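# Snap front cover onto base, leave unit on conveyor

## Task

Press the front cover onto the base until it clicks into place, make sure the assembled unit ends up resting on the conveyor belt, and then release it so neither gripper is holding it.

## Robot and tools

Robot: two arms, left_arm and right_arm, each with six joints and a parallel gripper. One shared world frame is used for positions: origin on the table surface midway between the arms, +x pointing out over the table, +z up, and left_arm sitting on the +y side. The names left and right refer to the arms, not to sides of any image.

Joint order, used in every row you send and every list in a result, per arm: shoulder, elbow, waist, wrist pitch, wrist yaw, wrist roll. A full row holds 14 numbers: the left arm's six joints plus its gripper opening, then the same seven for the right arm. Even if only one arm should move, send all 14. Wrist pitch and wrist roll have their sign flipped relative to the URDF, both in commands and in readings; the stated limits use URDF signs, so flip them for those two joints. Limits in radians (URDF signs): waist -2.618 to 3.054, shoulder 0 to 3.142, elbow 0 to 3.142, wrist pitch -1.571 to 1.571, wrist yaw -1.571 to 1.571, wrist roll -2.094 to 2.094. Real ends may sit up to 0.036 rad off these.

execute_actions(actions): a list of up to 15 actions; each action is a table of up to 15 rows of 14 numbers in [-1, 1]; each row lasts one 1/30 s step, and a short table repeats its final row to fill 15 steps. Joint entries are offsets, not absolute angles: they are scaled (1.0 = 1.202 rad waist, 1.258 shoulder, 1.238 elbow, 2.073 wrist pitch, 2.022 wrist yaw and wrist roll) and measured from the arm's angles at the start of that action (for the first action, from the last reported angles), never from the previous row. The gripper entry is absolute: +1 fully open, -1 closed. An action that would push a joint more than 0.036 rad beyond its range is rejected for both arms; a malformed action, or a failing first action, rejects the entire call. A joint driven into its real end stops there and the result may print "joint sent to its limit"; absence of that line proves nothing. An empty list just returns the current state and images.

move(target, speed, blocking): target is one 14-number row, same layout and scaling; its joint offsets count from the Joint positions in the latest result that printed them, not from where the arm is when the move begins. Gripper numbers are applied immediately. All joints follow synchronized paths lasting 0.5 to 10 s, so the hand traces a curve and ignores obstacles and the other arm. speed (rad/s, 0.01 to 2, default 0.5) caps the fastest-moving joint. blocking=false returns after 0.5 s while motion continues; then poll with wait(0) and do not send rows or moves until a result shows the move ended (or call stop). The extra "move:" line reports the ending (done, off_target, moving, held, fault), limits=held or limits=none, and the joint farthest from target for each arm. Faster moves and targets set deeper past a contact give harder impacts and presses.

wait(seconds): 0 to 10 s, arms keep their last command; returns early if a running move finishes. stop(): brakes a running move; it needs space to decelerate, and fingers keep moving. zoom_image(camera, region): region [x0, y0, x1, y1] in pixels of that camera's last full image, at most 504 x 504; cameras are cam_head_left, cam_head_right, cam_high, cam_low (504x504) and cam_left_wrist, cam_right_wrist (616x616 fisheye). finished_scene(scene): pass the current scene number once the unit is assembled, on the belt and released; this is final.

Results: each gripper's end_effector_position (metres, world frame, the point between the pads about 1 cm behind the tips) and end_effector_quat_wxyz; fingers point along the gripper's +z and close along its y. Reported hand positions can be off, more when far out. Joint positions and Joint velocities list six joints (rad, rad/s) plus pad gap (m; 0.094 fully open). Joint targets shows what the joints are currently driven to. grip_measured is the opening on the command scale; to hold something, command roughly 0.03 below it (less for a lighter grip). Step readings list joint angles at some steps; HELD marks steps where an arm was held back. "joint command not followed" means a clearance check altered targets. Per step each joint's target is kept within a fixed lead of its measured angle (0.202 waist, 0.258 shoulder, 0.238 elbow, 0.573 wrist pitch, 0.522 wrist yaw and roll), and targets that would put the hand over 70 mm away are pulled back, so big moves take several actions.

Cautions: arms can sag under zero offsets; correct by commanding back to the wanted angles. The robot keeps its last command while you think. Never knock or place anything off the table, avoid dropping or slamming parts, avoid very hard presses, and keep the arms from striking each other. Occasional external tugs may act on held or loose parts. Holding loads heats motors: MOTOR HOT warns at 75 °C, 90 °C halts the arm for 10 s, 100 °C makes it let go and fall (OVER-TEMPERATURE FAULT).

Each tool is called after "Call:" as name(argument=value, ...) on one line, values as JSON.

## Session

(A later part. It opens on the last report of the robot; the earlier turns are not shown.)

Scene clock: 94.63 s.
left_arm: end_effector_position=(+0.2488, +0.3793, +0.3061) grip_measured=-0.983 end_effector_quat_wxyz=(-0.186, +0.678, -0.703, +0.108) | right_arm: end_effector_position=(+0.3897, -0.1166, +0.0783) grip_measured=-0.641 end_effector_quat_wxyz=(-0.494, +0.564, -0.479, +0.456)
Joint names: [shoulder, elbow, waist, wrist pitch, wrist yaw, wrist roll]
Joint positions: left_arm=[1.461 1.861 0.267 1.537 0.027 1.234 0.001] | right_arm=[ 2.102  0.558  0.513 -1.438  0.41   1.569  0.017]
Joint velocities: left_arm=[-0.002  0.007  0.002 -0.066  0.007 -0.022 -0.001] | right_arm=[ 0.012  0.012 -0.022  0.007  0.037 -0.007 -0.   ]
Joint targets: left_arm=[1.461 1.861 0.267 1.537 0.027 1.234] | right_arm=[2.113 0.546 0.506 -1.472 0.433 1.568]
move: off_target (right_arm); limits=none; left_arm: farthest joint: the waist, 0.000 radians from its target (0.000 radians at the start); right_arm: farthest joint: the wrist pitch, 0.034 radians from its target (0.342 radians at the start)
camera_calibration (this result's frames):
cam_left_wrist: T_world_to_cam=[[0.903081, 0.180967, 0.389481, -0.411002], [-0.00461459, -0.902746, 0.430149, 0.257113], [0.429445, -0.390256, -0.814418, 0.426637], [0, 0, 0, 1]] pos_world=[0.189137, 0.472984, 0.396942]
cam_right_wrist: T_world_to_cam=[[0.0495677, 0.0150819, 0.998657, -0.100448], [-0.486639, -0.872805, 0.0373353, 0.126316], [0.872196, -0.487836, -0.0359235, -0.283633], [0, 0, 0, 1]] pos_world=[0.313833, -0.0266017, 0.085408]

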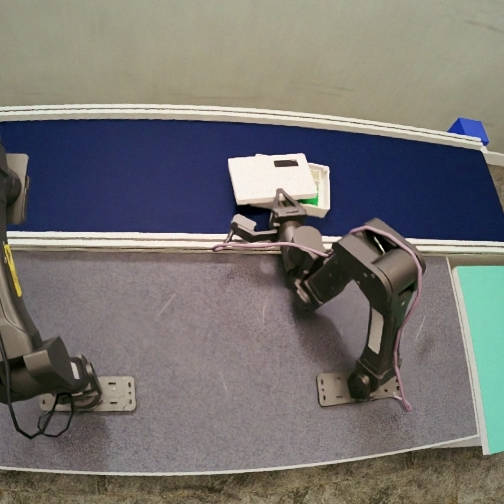

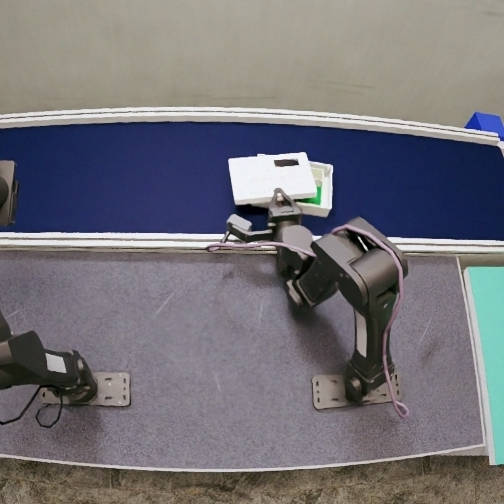

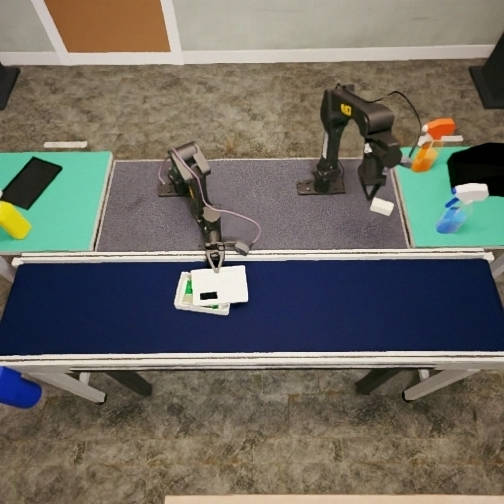

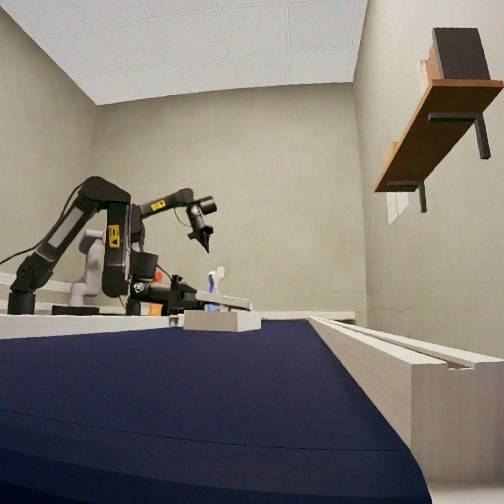

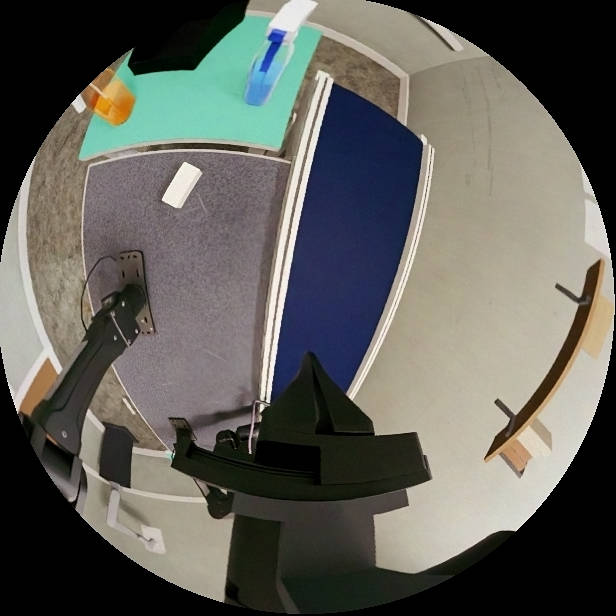

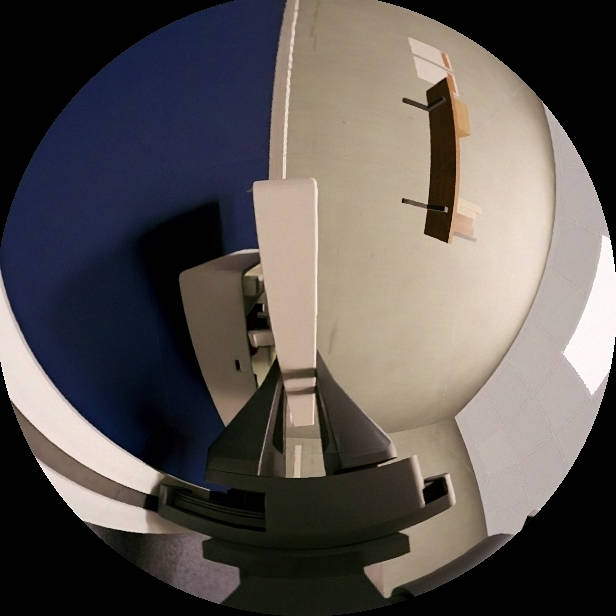

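Call:
move(target=[0,0,0,0,0,0,-1,-0.03,0,0,-0.062,0,0,-0.75], speed=0.2)

Call:
move(target=[0,0,0,0,0,0,-1,0.02,0.03,0.035,-0.012,0.16,0,-0.75], speed=0.2)

Call:
zoom_image(camera="cam_high", region=[160,240,250,330])

Call:
zoom_image(camera="cam_low", region=[160,270,280,340])

Scene clock: 102.77 s.
left_arm: end_effector_position=(+0.2488, +0.3793, +0.3061) grip_measured=-0.983 end_effector_quat_wxyz=(-0.186, +0.678, -0.703, +0.108) | right_arm: end_effector_position=(+0.3910, -0.1158, +0.1041) grip_measured=-0.642 end_effector_quat_wxyz=(+0.528, -0.532, +0.469, -0.467)
Joint names: [shoulder, elbow, waist, wrist pitch, wrist yaw, wrist roll]
Joint positions: left_arm=[1.461 1.861 0.267 1.537 0.027 1.234 0.001] | right_arm=[ 2.087  0.558  0.513 -1.521  0.41   1.57   0.017]
Joint velocities: left_arm=[-0.017 -0.002 -0.017  0.022 -0.022  0.095 -0.   ] | right_arm=[-0.002  0.012  0.007  0.022  0.022  0.007  0.   ]
Joint targets: left_arm=[1.461 1.861 0.267 1.537 0.027 1.234] | right_arm=[2.064 0.558 0.513 -1.556 0.410 1.569]
joint sent to its limit (right arm) — the command would take the wrist pitch past its lower limit, so that joint was sent only as far as its limit.
move: off_target (right_arm); limits=none; left_arm: farthest joint: the waist, 0.000 radians from its target (0.000 radians at the start); right_arm: farthest joint: the wrist pitch, 0.045 radians from its target (0.129 radians at the start)
camera_calibration (this result's frames):
cam_left_wrist: T_world_to_cam=[[0.903081, 0.180967, 0.389481, -0.411002], [-0.00461459, -0.902746, 0.430149, 0.257113], [0.429445, -0.390256, -0.814418, 0.426637], [0, 0, 0, 1]] pos_world=[0.189137, 0.472984, 0.396942]
cam_right_wrist: T_world_to_cam=[[-0.034939, -0.0336335, 0.998823, -0.0988899], [-0.486204, -0.872613, -0.0463911, 0.135237], [0.873147, -0.487253, 0.0141355, -0.288988], [0, 0, 0, 1]] pos_world=[0.314627, -0.0261266, 0.109132]

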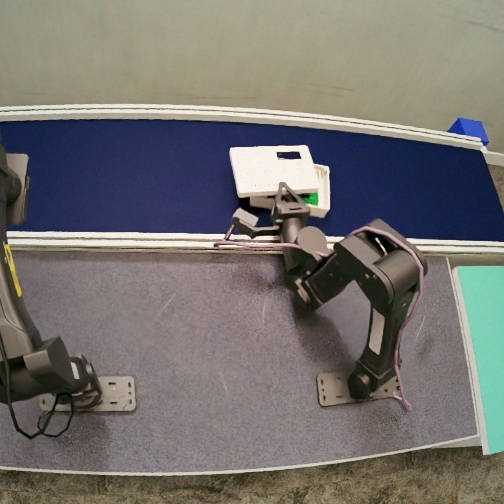

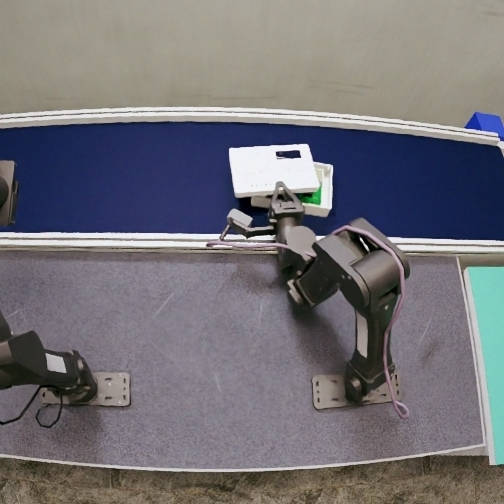

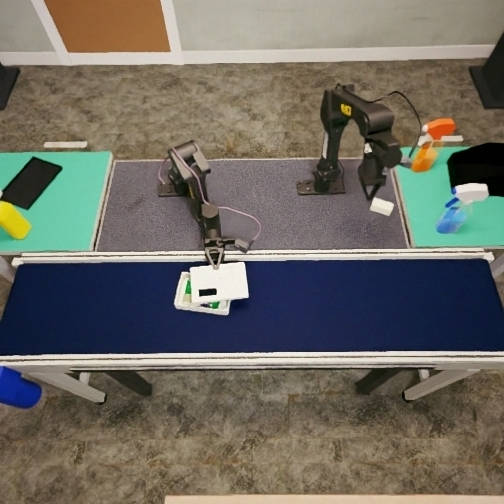

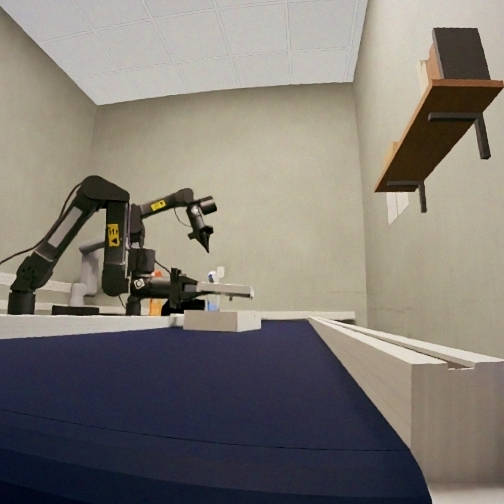

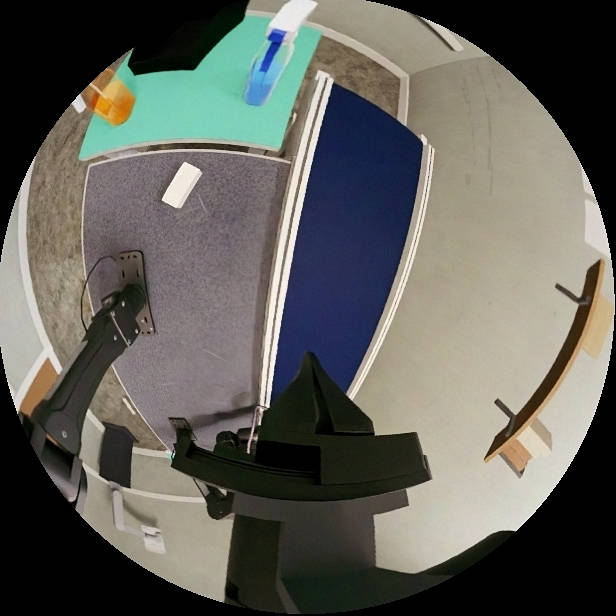

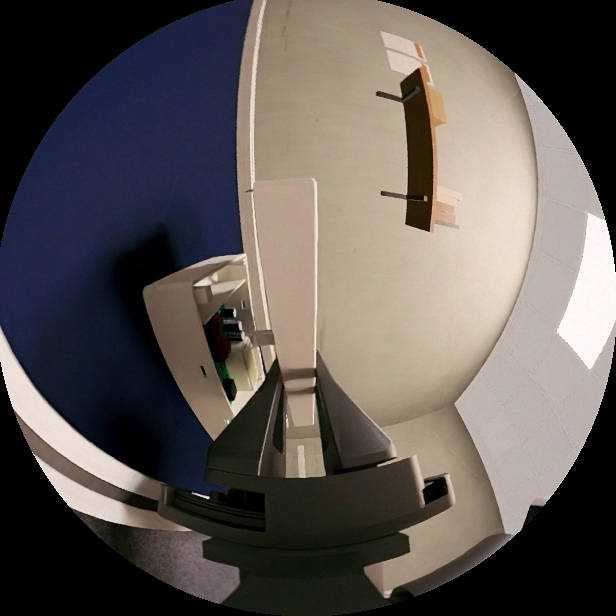

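Scene clock: 105.00 s.
left_arm: end_effector_position=(+0.2488, +0.3793, +0.3061) grip_measured=-0.983 end_effector_quat_wxyz=(-0.186, +0.678, -0.703, +0.108) | right_arm: end_effector_position=(+0.3879, -0.1558, +0.1011) grip_measured=-0.642 end_effector_quat_wxyz=(+0.454, -0.465, +0.538, -0.537)
Joint names: [shoulder, elbow, waist, wrist pitch, wrist yaw, wrist roll]
Joint positions: left_arm=[1.461 1.861 0.267 1.537 0.027 1.234 0.001] | right_arm=[ 2.101  0.572  0.546 -1.514  0.723  1.572  0.017]
Joint velocities: left_arm=[-0.002  0.002  0.002  0.037 -0.022  0.022  0.001] | right_arm=[ 0.022 -0.012  0.002  0.022  0.051  0.051 -0.001]
Joint targets: left_arm=[1.461 1.861 0.267 1.537 0.027 1.234] | right_arm=[2.112 0.595 0.555 -1.546 0.733 1.571]
move: off_target (right_arm); limits=none; left_arm: farthest joint: the waist, 0.000 radians from its target (0.000 radians at the start); right_arm: farthest joint: the wrist pitch, 0.032 radians from its target (0.024 radians at the start)
camera_calibration (this result's frames):
cam_left_wrist: T_world_to_cam=[[0.903081, 0.180967, 0.389481, -0.411002], [-0.00461459, -0.902746, 0.430149, 0.257113], [0.429445, -0.390256, -0.814418, 0.426637], [0, 0, 0, 1]] pos_world=[0.189137, 0.472984, 0.396942]
cam_right_wrist: T_world_to_cam=[[-0.0374955, -0.0150492, 0.999183, -0.0934638], [-0.709163, -0.704061, -0.0372163, 0.210474], [0.704047, -0.70998, 0.0157268, -0.274994], [0, 0, 0, 1]] pos_world=[0.339364, -0.0484601, 0.105545]

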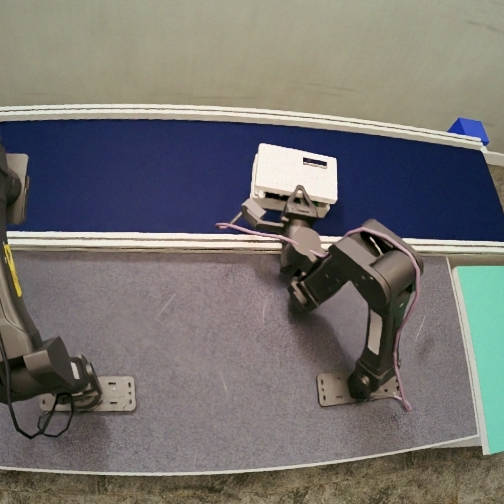

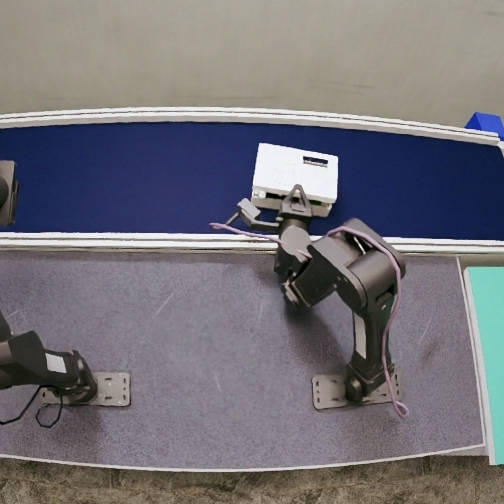

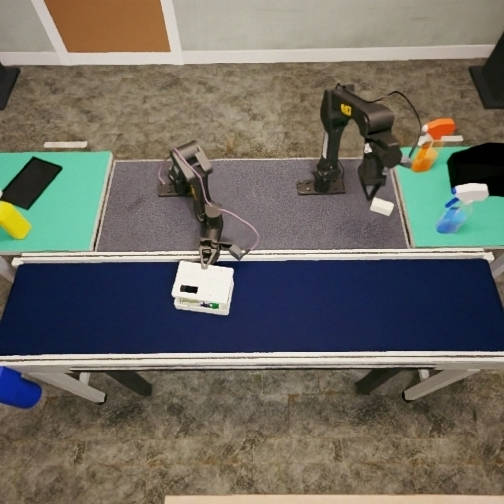

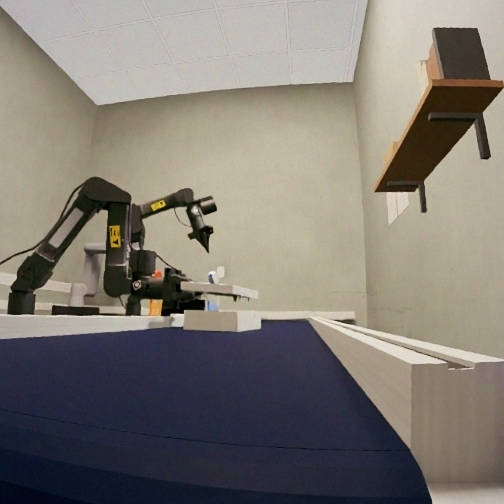

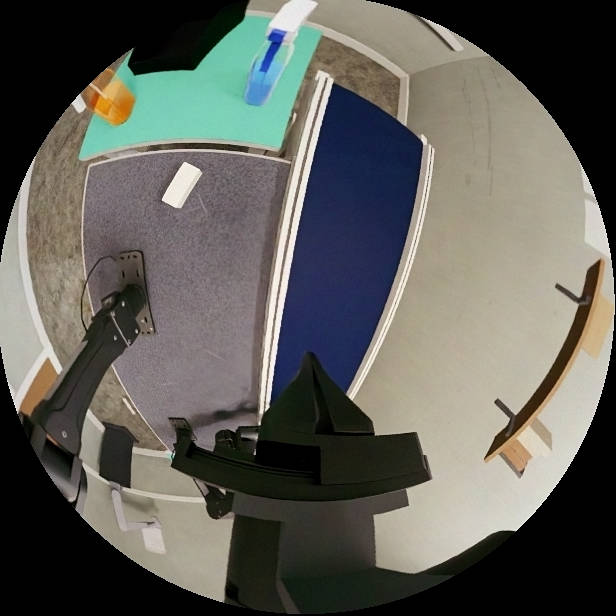

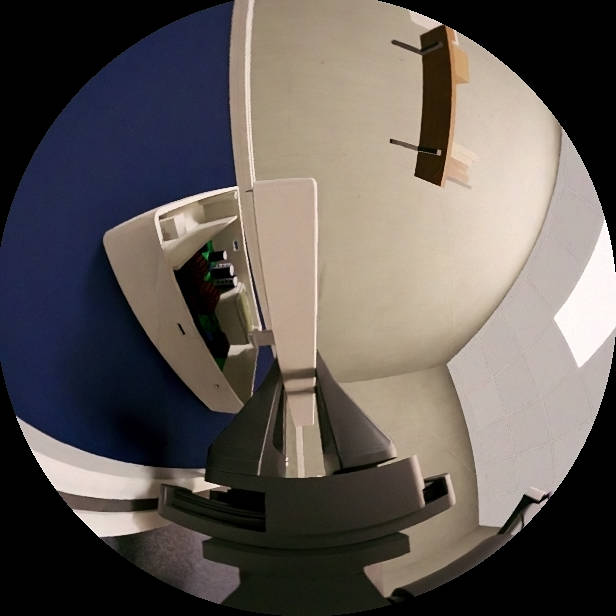

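Region (160, 240, 250, 330) of cam_high's 504x504 image, scaled by 5.600, with more detail than that image has.

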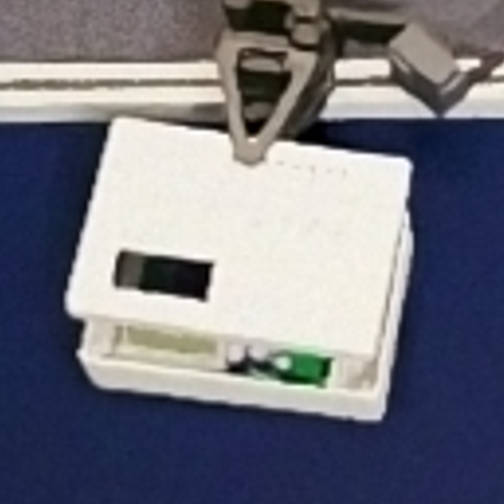

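Region (160, 270, 280, 340) of cam_low's 504x504 image, scaled by 4.200, with more detail than that image has; it fills the top 294 rows of this view, and the rest is white.

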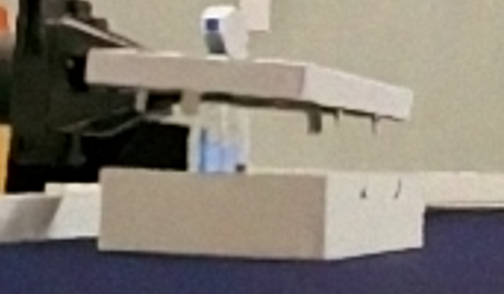

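Call:
move(target=[0,0,0,0,0,0,-1,0.052,0.044,0,-0.016,-0.008,-0.018,-0.75], speed=0.1)

Call:
zoom_image(camera="cam_high", region=[160,240,250,330])

Call:
zoom_image(camera="cam_low", region=[160,270,280,340])

Scene clock: 110.80 s.
left_arm: end_effector_position=(+0.2488, +0.3793, +0.3061) grip_measured=-0.983 end_effector_quat_wxyz=(-0.186, +0.678, -0.703, +0.108) | right_arm: end_effector_position=(+0.3935, -0.1511, +0.0872) grip_measured=-0.642 end_effector_quat_wxyz=(+0.451, -0.471, +0.541, -0.531)
Joint names: [shoulder, elbow, waist, wrist pitch, wrist yaw, wrist roll]
Joint positions: left_arm=[1.461 1.861 0.267 1.537 0.027 1.234 0.001] | right_arm=[ 2.155  0.603  0.546 -1.514  0.716  1.558  0.017]
Joint velocities: left_arm=[-0.012 -0.002 -0.007  0.037 -0.007  0.007  0.   ] | right_arm=[-0.022  0.002 -0.012 -0.022  0.081 -0.007 -0.001]
Joint targets: left_arm=[1.461 1.861 0.267 1.537 0.027 1.234] | right_arm=[2.166 0.626 0.546 -1.547 0.707 1.535]
move: off_target (right_arm); limits=none; left_arm: farthest joint: the waist, 0.000 radians from its target (0.000 radians at the start); right_arm: farthest joint: the wrist pitch, 0.033 radians from its target (0.033 radians at the start)
camera_calibration (this result's frames):
cam_left_wrist: T_world_to_cam=[[0.903081, 0.180967, 0.389481, -0.411002], [-0.00461459, -0.902746, 0.430149, 0.257113], [0.429445, -0.390256, -0.814418, 0.426637], [0, 0, 0, 1]] pos_world=[0.189137, 0.472984, 0.396942]
cam_right_wrist: T_world_to_cam=[[-0.0201343, -0.0170728, 0.999652, -0.0864867], [-0.70479, -0.708928, -0.026303, 0.213871], [0.70913, -0.705074, 0.00224106, -0.275463], [0, 0, 0, 1]] pos_world=[0.344332, -0.0440787, 0.0926994]

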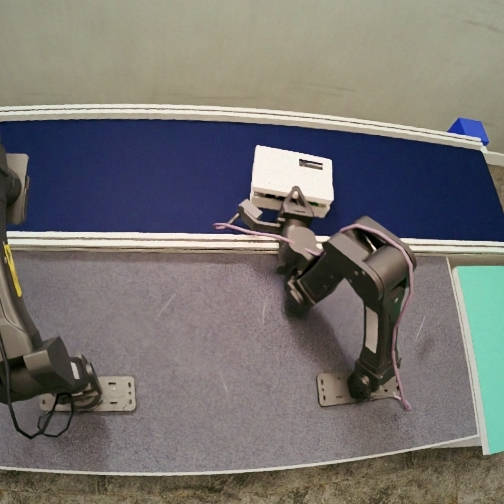

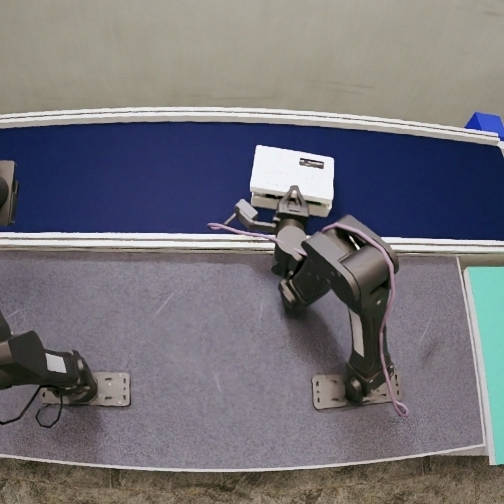

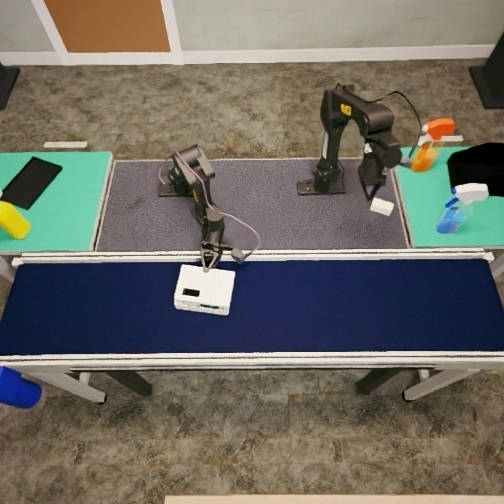

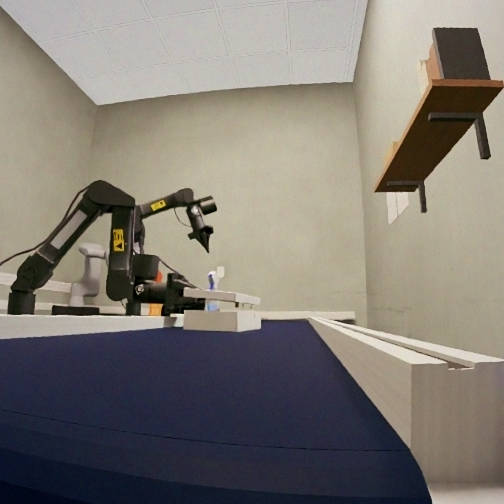

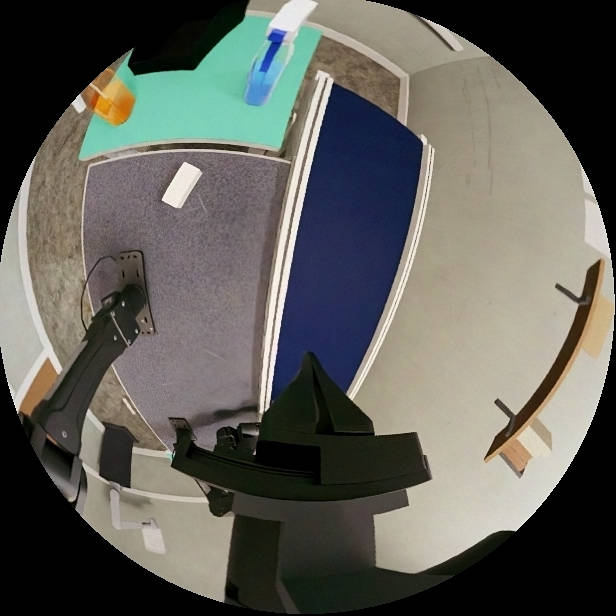

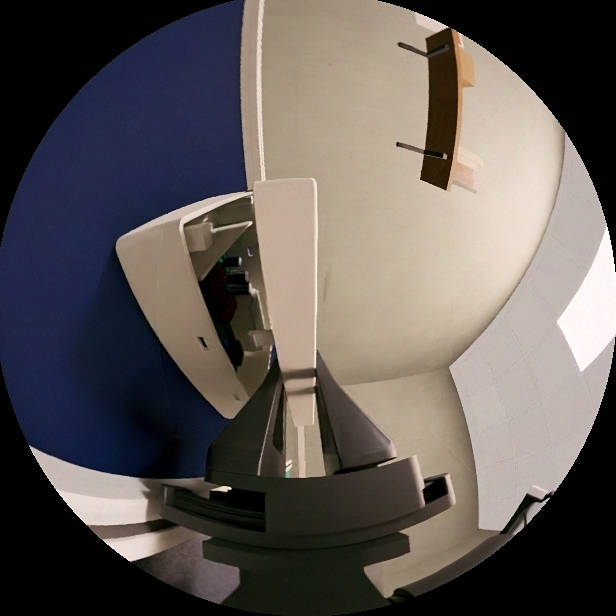

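Region (160, 240, 250, 330) of cam_high's 504x504 image, scaled by 5.600, with more detail than that image has.

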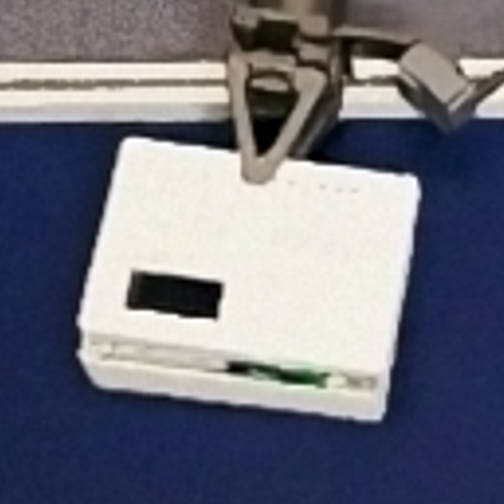

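Region (160, 270, 280, 340) of cam_low's 504x504 image, scaled by 4.200, with more detail than that image has; it fills the top 294 rows of this view, and the rest is white.

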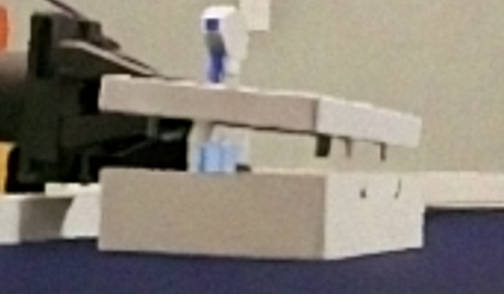

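Call:
move(target=[0,0,0,0,0,0,-1,0.022,0.018,-0.022,-0.016,-0.012,-0.02,-0.75], speed=0.1)

Call:
zoom_image(camera="cam_high", region=[160,240,250,330])

Call:
zoom_image(camera="cam_low", region=[160,270,280,340])

Scene clock: 119.63 s.
left_arm: end_effector_position=(+0.2488, +0.3793, +0.3061) grip_measured=-0.983 end_effector_quat_wxyz=(-0.186, +0.678, -0.703, +0.108) | right_arm: end_effector_position=(+0.3958, -0.1567, +0.0796) grip_measured=-0.642 end_effector_quat_wxyz=(+0.449, -0.471, +0.547, -0.526)
Joint names: [shoulder, elbow, waist, wrist pitch, wrist yaw, wrist roll]
Joint positions: left_arm=[1.461 1.861 0.267 1.537 0.027 1.234 0.001] | right_arm=[ 2.174  0.603  0.528 -1.515  0.701  1.539  0.017]
Joint velocities: left_arm=[-0.002 -0.002 -0.007  0.007 -0.007  0.095  0.   ] | right_arm=[ 0.007  0.017 -0.012  0.051 -0.007 -0.007 -0.001]
Joint targets: left_arm=[1.461 1.861 0.267 1.537 0.027 1.234] | right_arm=[2.183 0.626 0.520 -1.547 0.692 1.517]
move: off_target (right_arm); limits=none; left_arm: farthest joint: the waist, 0.000 radians from its target (0.000 radians at the start); right_arm: farthest joint: the wrist pitch, 0.033 radians from its target (0.033 radians at the start)
camera_calibration (this result's frames):
cam_left_wrist: T_world_to_cam=[[0.903081, 0.180967, 0.389481, -0.411002], [-0.00461459, -0.902746, 0.430149, 0.257113], [0.429445, -0.390256, -0.814418, 0.426637], [0, 0, 0, 1]] pos_world=[0.189137, 0.472984, 0.396942]
cam_right_wrist: T_world_to_cam=[[-0.00741274, -0.0262093, 0.999629, -0.0853933], [-0.708011, -0.705802, -0.0237557, 0.21287], [0.706163, -0.707924, -0.0133245, -0.279047], [0, 0, 0, 1]] pos_world=[0.347134, -0.0495384, 0.0867003]

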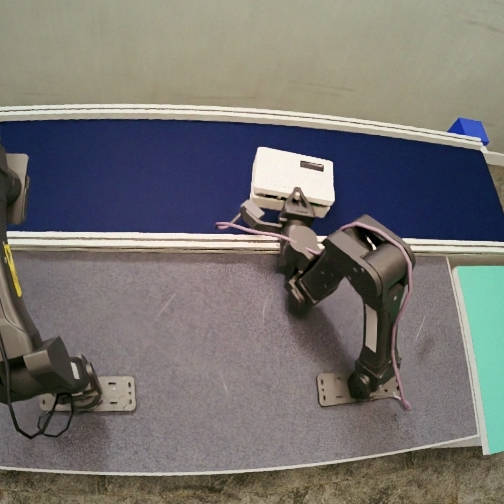

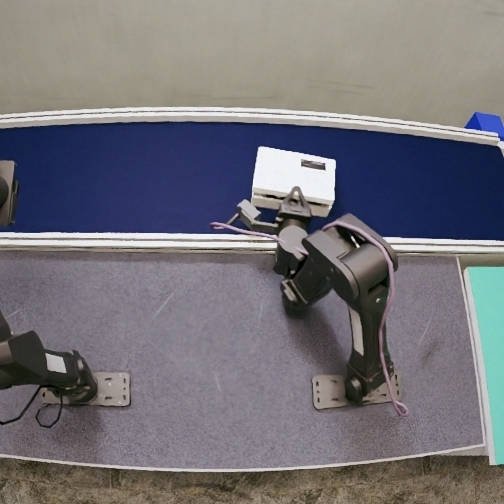

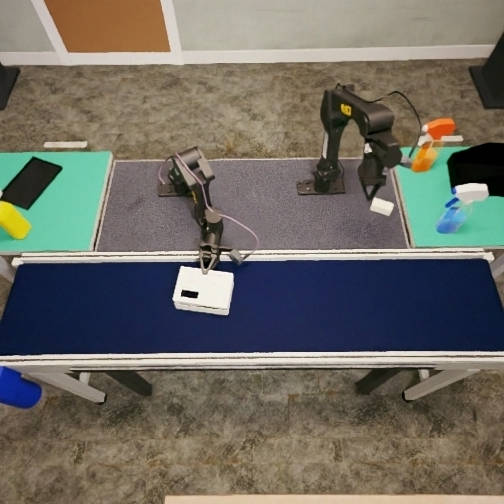

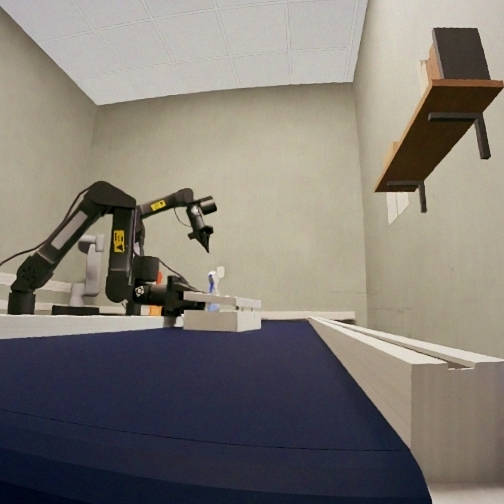

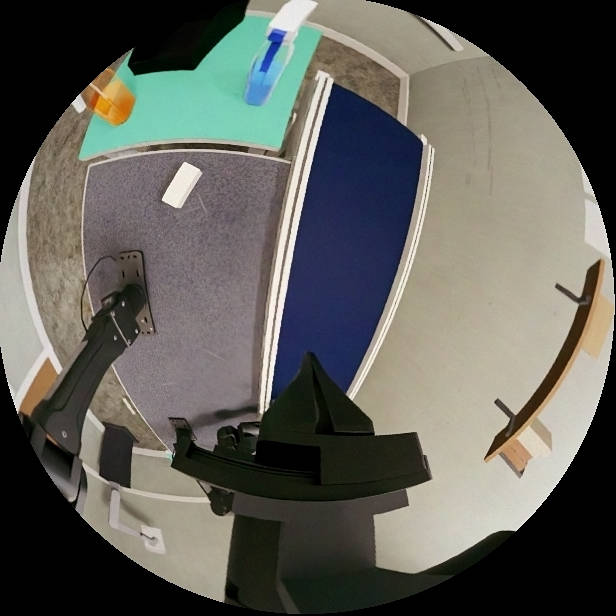

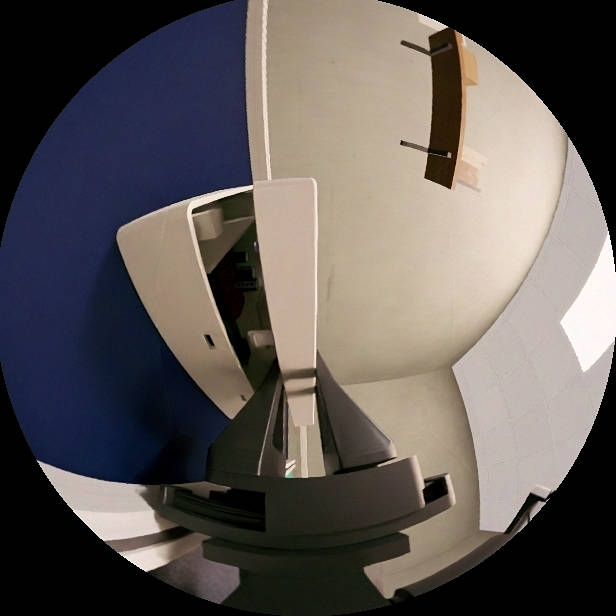

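Region (160, 240, 250, 330) of cam_high's 504x504 image, scaled by 5.600, with more detail than that image has.

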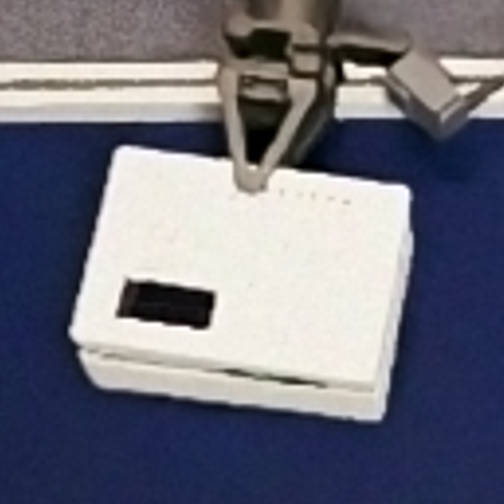

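Region (160, 270, 280, 340) of cam_low's 504x504 image, scaled by 4.200, with more detail than that image has; it fills the top 294 rows of this view, and the rest is white.

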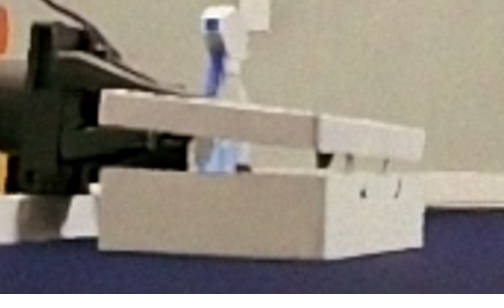

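Small CCW yaw, then lower by pitch.

Call:
execute_actions(actions=[[[0,0,0,0,0,0,-1,0,0.018,0,-0.016,-0.009,-0.01,-0.75]],[[0,0,0,0,0,0,-1,0,0.018,0,0.003,0,-0.016,-0.75]],[[0,0,0,0,0,0,-1,0,0.018,0,0.003,0,-0.016,-0.75]],[[0,0,0,0,0,0,-1,0,0.018,0,-0.005,0,-0.01,-0.5]]])

Call:
zoom_image(camera="cam_high", region=[160,240,250,330])

Call:
zoom_image(camera="cam_low", region=[160,270,280,340])

Scene clock: 127.40 s.
left_arm: end_effector_position=(+0.2488, +0.3793, +0.3061) grip_measured=-0.983 end_effector_quat_wxyz=(-0.186, +0.678, -0.703, +0.108) | right_arm: end_effector_position=(+0.3960, -0.1551, +0.0789) grip_measured=-0.503 end_effector_quat_wxyz=(+0.452, -0.473, +0.547, -0.522)
Joint names: [shoulder, elbow, waist, wrist pitch, wrist yaw, wrist roll]
Joint positions: left_arm=[1.461 1.861 0.267 1.537 0.027 1.234 0.001] | right_arm=[ 2.174  0.603  0.528 -1.511  0.692  1.532  0.023]
Joint velocities: left_arm=[-0.002 -0.007 -0.002 -0.022 -0.037  0.037 -0.   ] | right_arm=[ 0.012  0.007  0.007  0.051  0.007  0.051 -0.   ]
Joint targets: left_arm=[1.461 1.861 0.267 1.537 0.027 1.234] | right_arm=[2.174 0.626 0.528 -1.521 0.692 1.513]
Step readings (joint positions; steps 1 to 15: 1st action; 16 to 30: 2nd action; 31 to 45: 3rd action; 46 to 60: 4th action):
0: left_arm=[1.461 1.861 0.267 1.537 0.027 1.234] | right_arm=[2.174 0.603 0.528 -1.515 0.701 1.539]
1: left_arm=[1.461 1.861 0.267 1.537 0.027 1.234] | right_arm=[2.174 0.603 0.528 -1.515 0.700 1.539]
2: left_arm=[1.461 1.861 0.267 1.537 0.027 1.234] | right_arm=[2.174 0.603 0.528 -1.515 0.698 1.539]
4: left_arm=[1.461 1.861 0.267 1.537 0.027 1.234] | right_arm=[2.174 0.603 0.528 -1.515 0.696 1.539]
8: left_arm=[1.461 1.861 0.267 1.537 0.027 1.234] | right_arm=[2.174 0.603 0.528 -1.515 0.693 1.539]
15: left_arm=[1.461 1.861 0.267 1.537 0.027 1.234] | right_arm=[2.174 0.603 0.528 -1.515 0.692 1.539]
16: left_arm=[1.461 1.861 0.267 1.537 0.027 1.234] | right_arm=[2.174 0.603 0.528 -1.513 0.692 1.537]
17: left_arm=[1.461 1.861 0.267 1.537 0.027 1.234] | right_arm=[2.174 0.603 0.528 -1.511 0.692 1.536]
19: left_arm=[1.461 1.861 0.267 1.537 0.027 1.234] | right_arm=[2.174 0.603 0.528 -1.510 0.692 1.534]
23: left_arm=[1.461 1.861 0.267 1.537 0.027 1.234] | right_arm=[2.174 0.603 0.528 -1.510 0.692 1.534]
30: left_arm=[1.461 1.861 0.267 1.537 0.027 1.234] | right_arm=[2.174 0.603 0.528 -1.510 0.692 1.534]
31: left_arm=[1.461 1.861 0.267 1.537 0.027 1.234] | right_arm=[2.174 0.603 0.528 -1.510 0.692 1.534]
32: left_arm=[1.461 1.861 0.267 1.537 0.027 1.234] | right_arm=[2.174 0.603 0.528 -1.510 0.692 1.533]
34: left_arm=[1.461 1.861 0.267 1.537 0.027 1.234] | right_arm=[2.174 0.603 0.528 -1.510 0.692 1.533]
38: left_arm=[1.461 1.861 0.267 1.537 0.027 1.234] | right_arm=[2.174 0.603 0.528 -1.510 0.692 1.533]
45: left_arm=[1.461 1.861 0.267 1.537 0.027 1.234] | right_arm=[2.174 0.603 0.528 -1.510 0.692 1.533]
46: left_arm=[1.461 1.861 0.267 1.537 0.027 1.234] | right_arm=[2.174 0.603 0.528 -1.511 0.692 1.533]
47: left_arm=[1.461 1.861 0.267 1.537 0.027 1.234] | right_arm=[2.174 0.603 0.528 -1.511 0.692 1.533]
49: left_arm=[1.461 1.861 0.267 1.537 0.027 1.234] | right_arm=[2.174 0.603 0.528 -1.511 0.692 1.532]
53: left_arm=[1.461 1.861 0.267 1.537 0.027 1.234] | right_arm=[2.174 0.603 0.528 -1.511 0.692 1.532]
60: Joint positions above
camera_calibration (this result's frames):
cam_left_wrist: T_world_to_cam=[[0.903081, 0.180967, 0.389481, -0.411002], [-0.00461459, -0.902746, 0.430149, 0.257113], [0.429445, -0.390256, -0.814418, 0.426637], [0, 0, 0, 1]] pos_world=[0.189137, 0.472984, 0.396942]
cam_right_wrist: T_world_to_cam=[[-0.00535486, -0.0322803, 0.999465, -0.0864031], [-0.701803, -0.711869, -0.0267517, 0.210963], [0.712351, -0.70157, -0.0188424, -0.279105], [0, 0, 0, 1]] pos_world=[0.346413, -0.0484233, 0.0867414]

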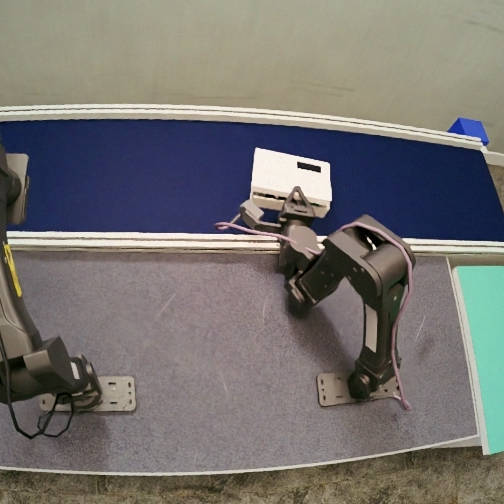

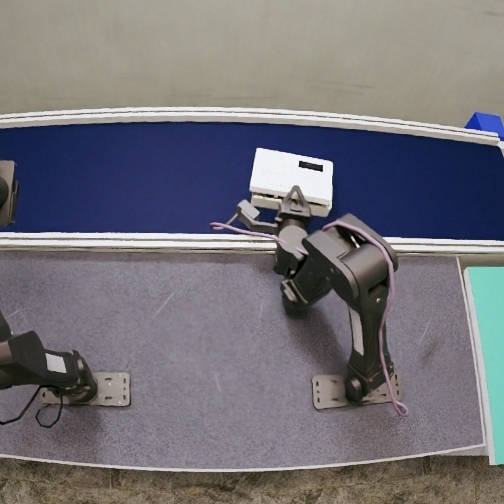

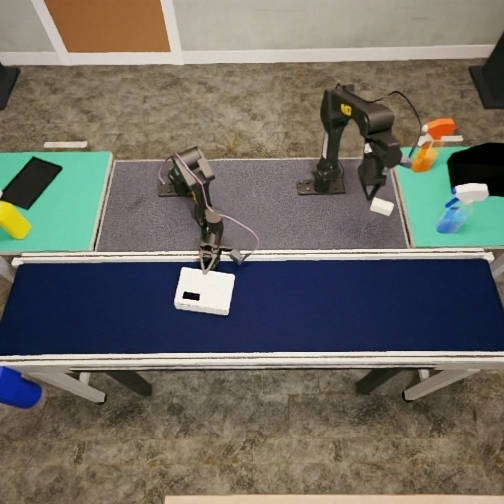

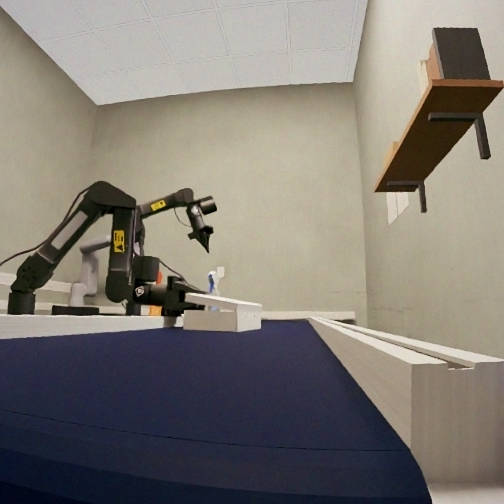

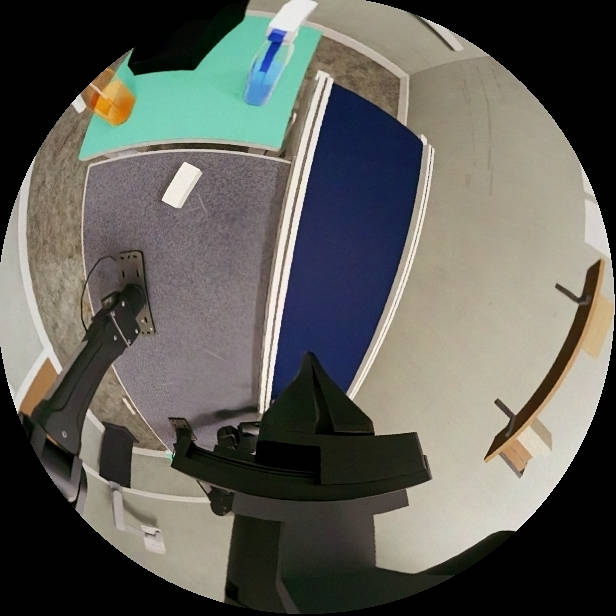

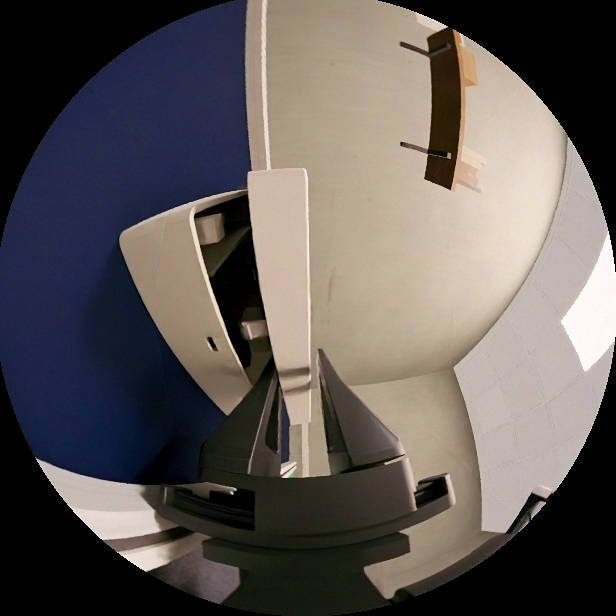

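Region (160, 240, 250, 330) of cam_high's 504x504 image, scaled by 5.600, with more detail than that image has.

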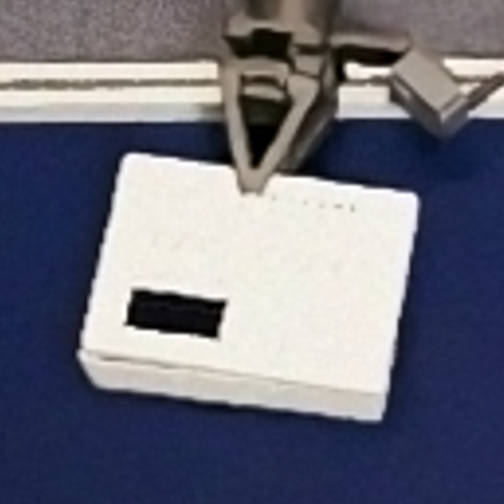

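Region (160, 270, 280, 340) of cam_low's 504x504 image, scaled by 4.200, with more detail than that image has; it fills the top 294 rows of this view, and the rest is white.

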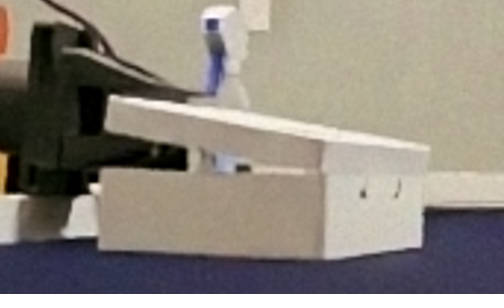

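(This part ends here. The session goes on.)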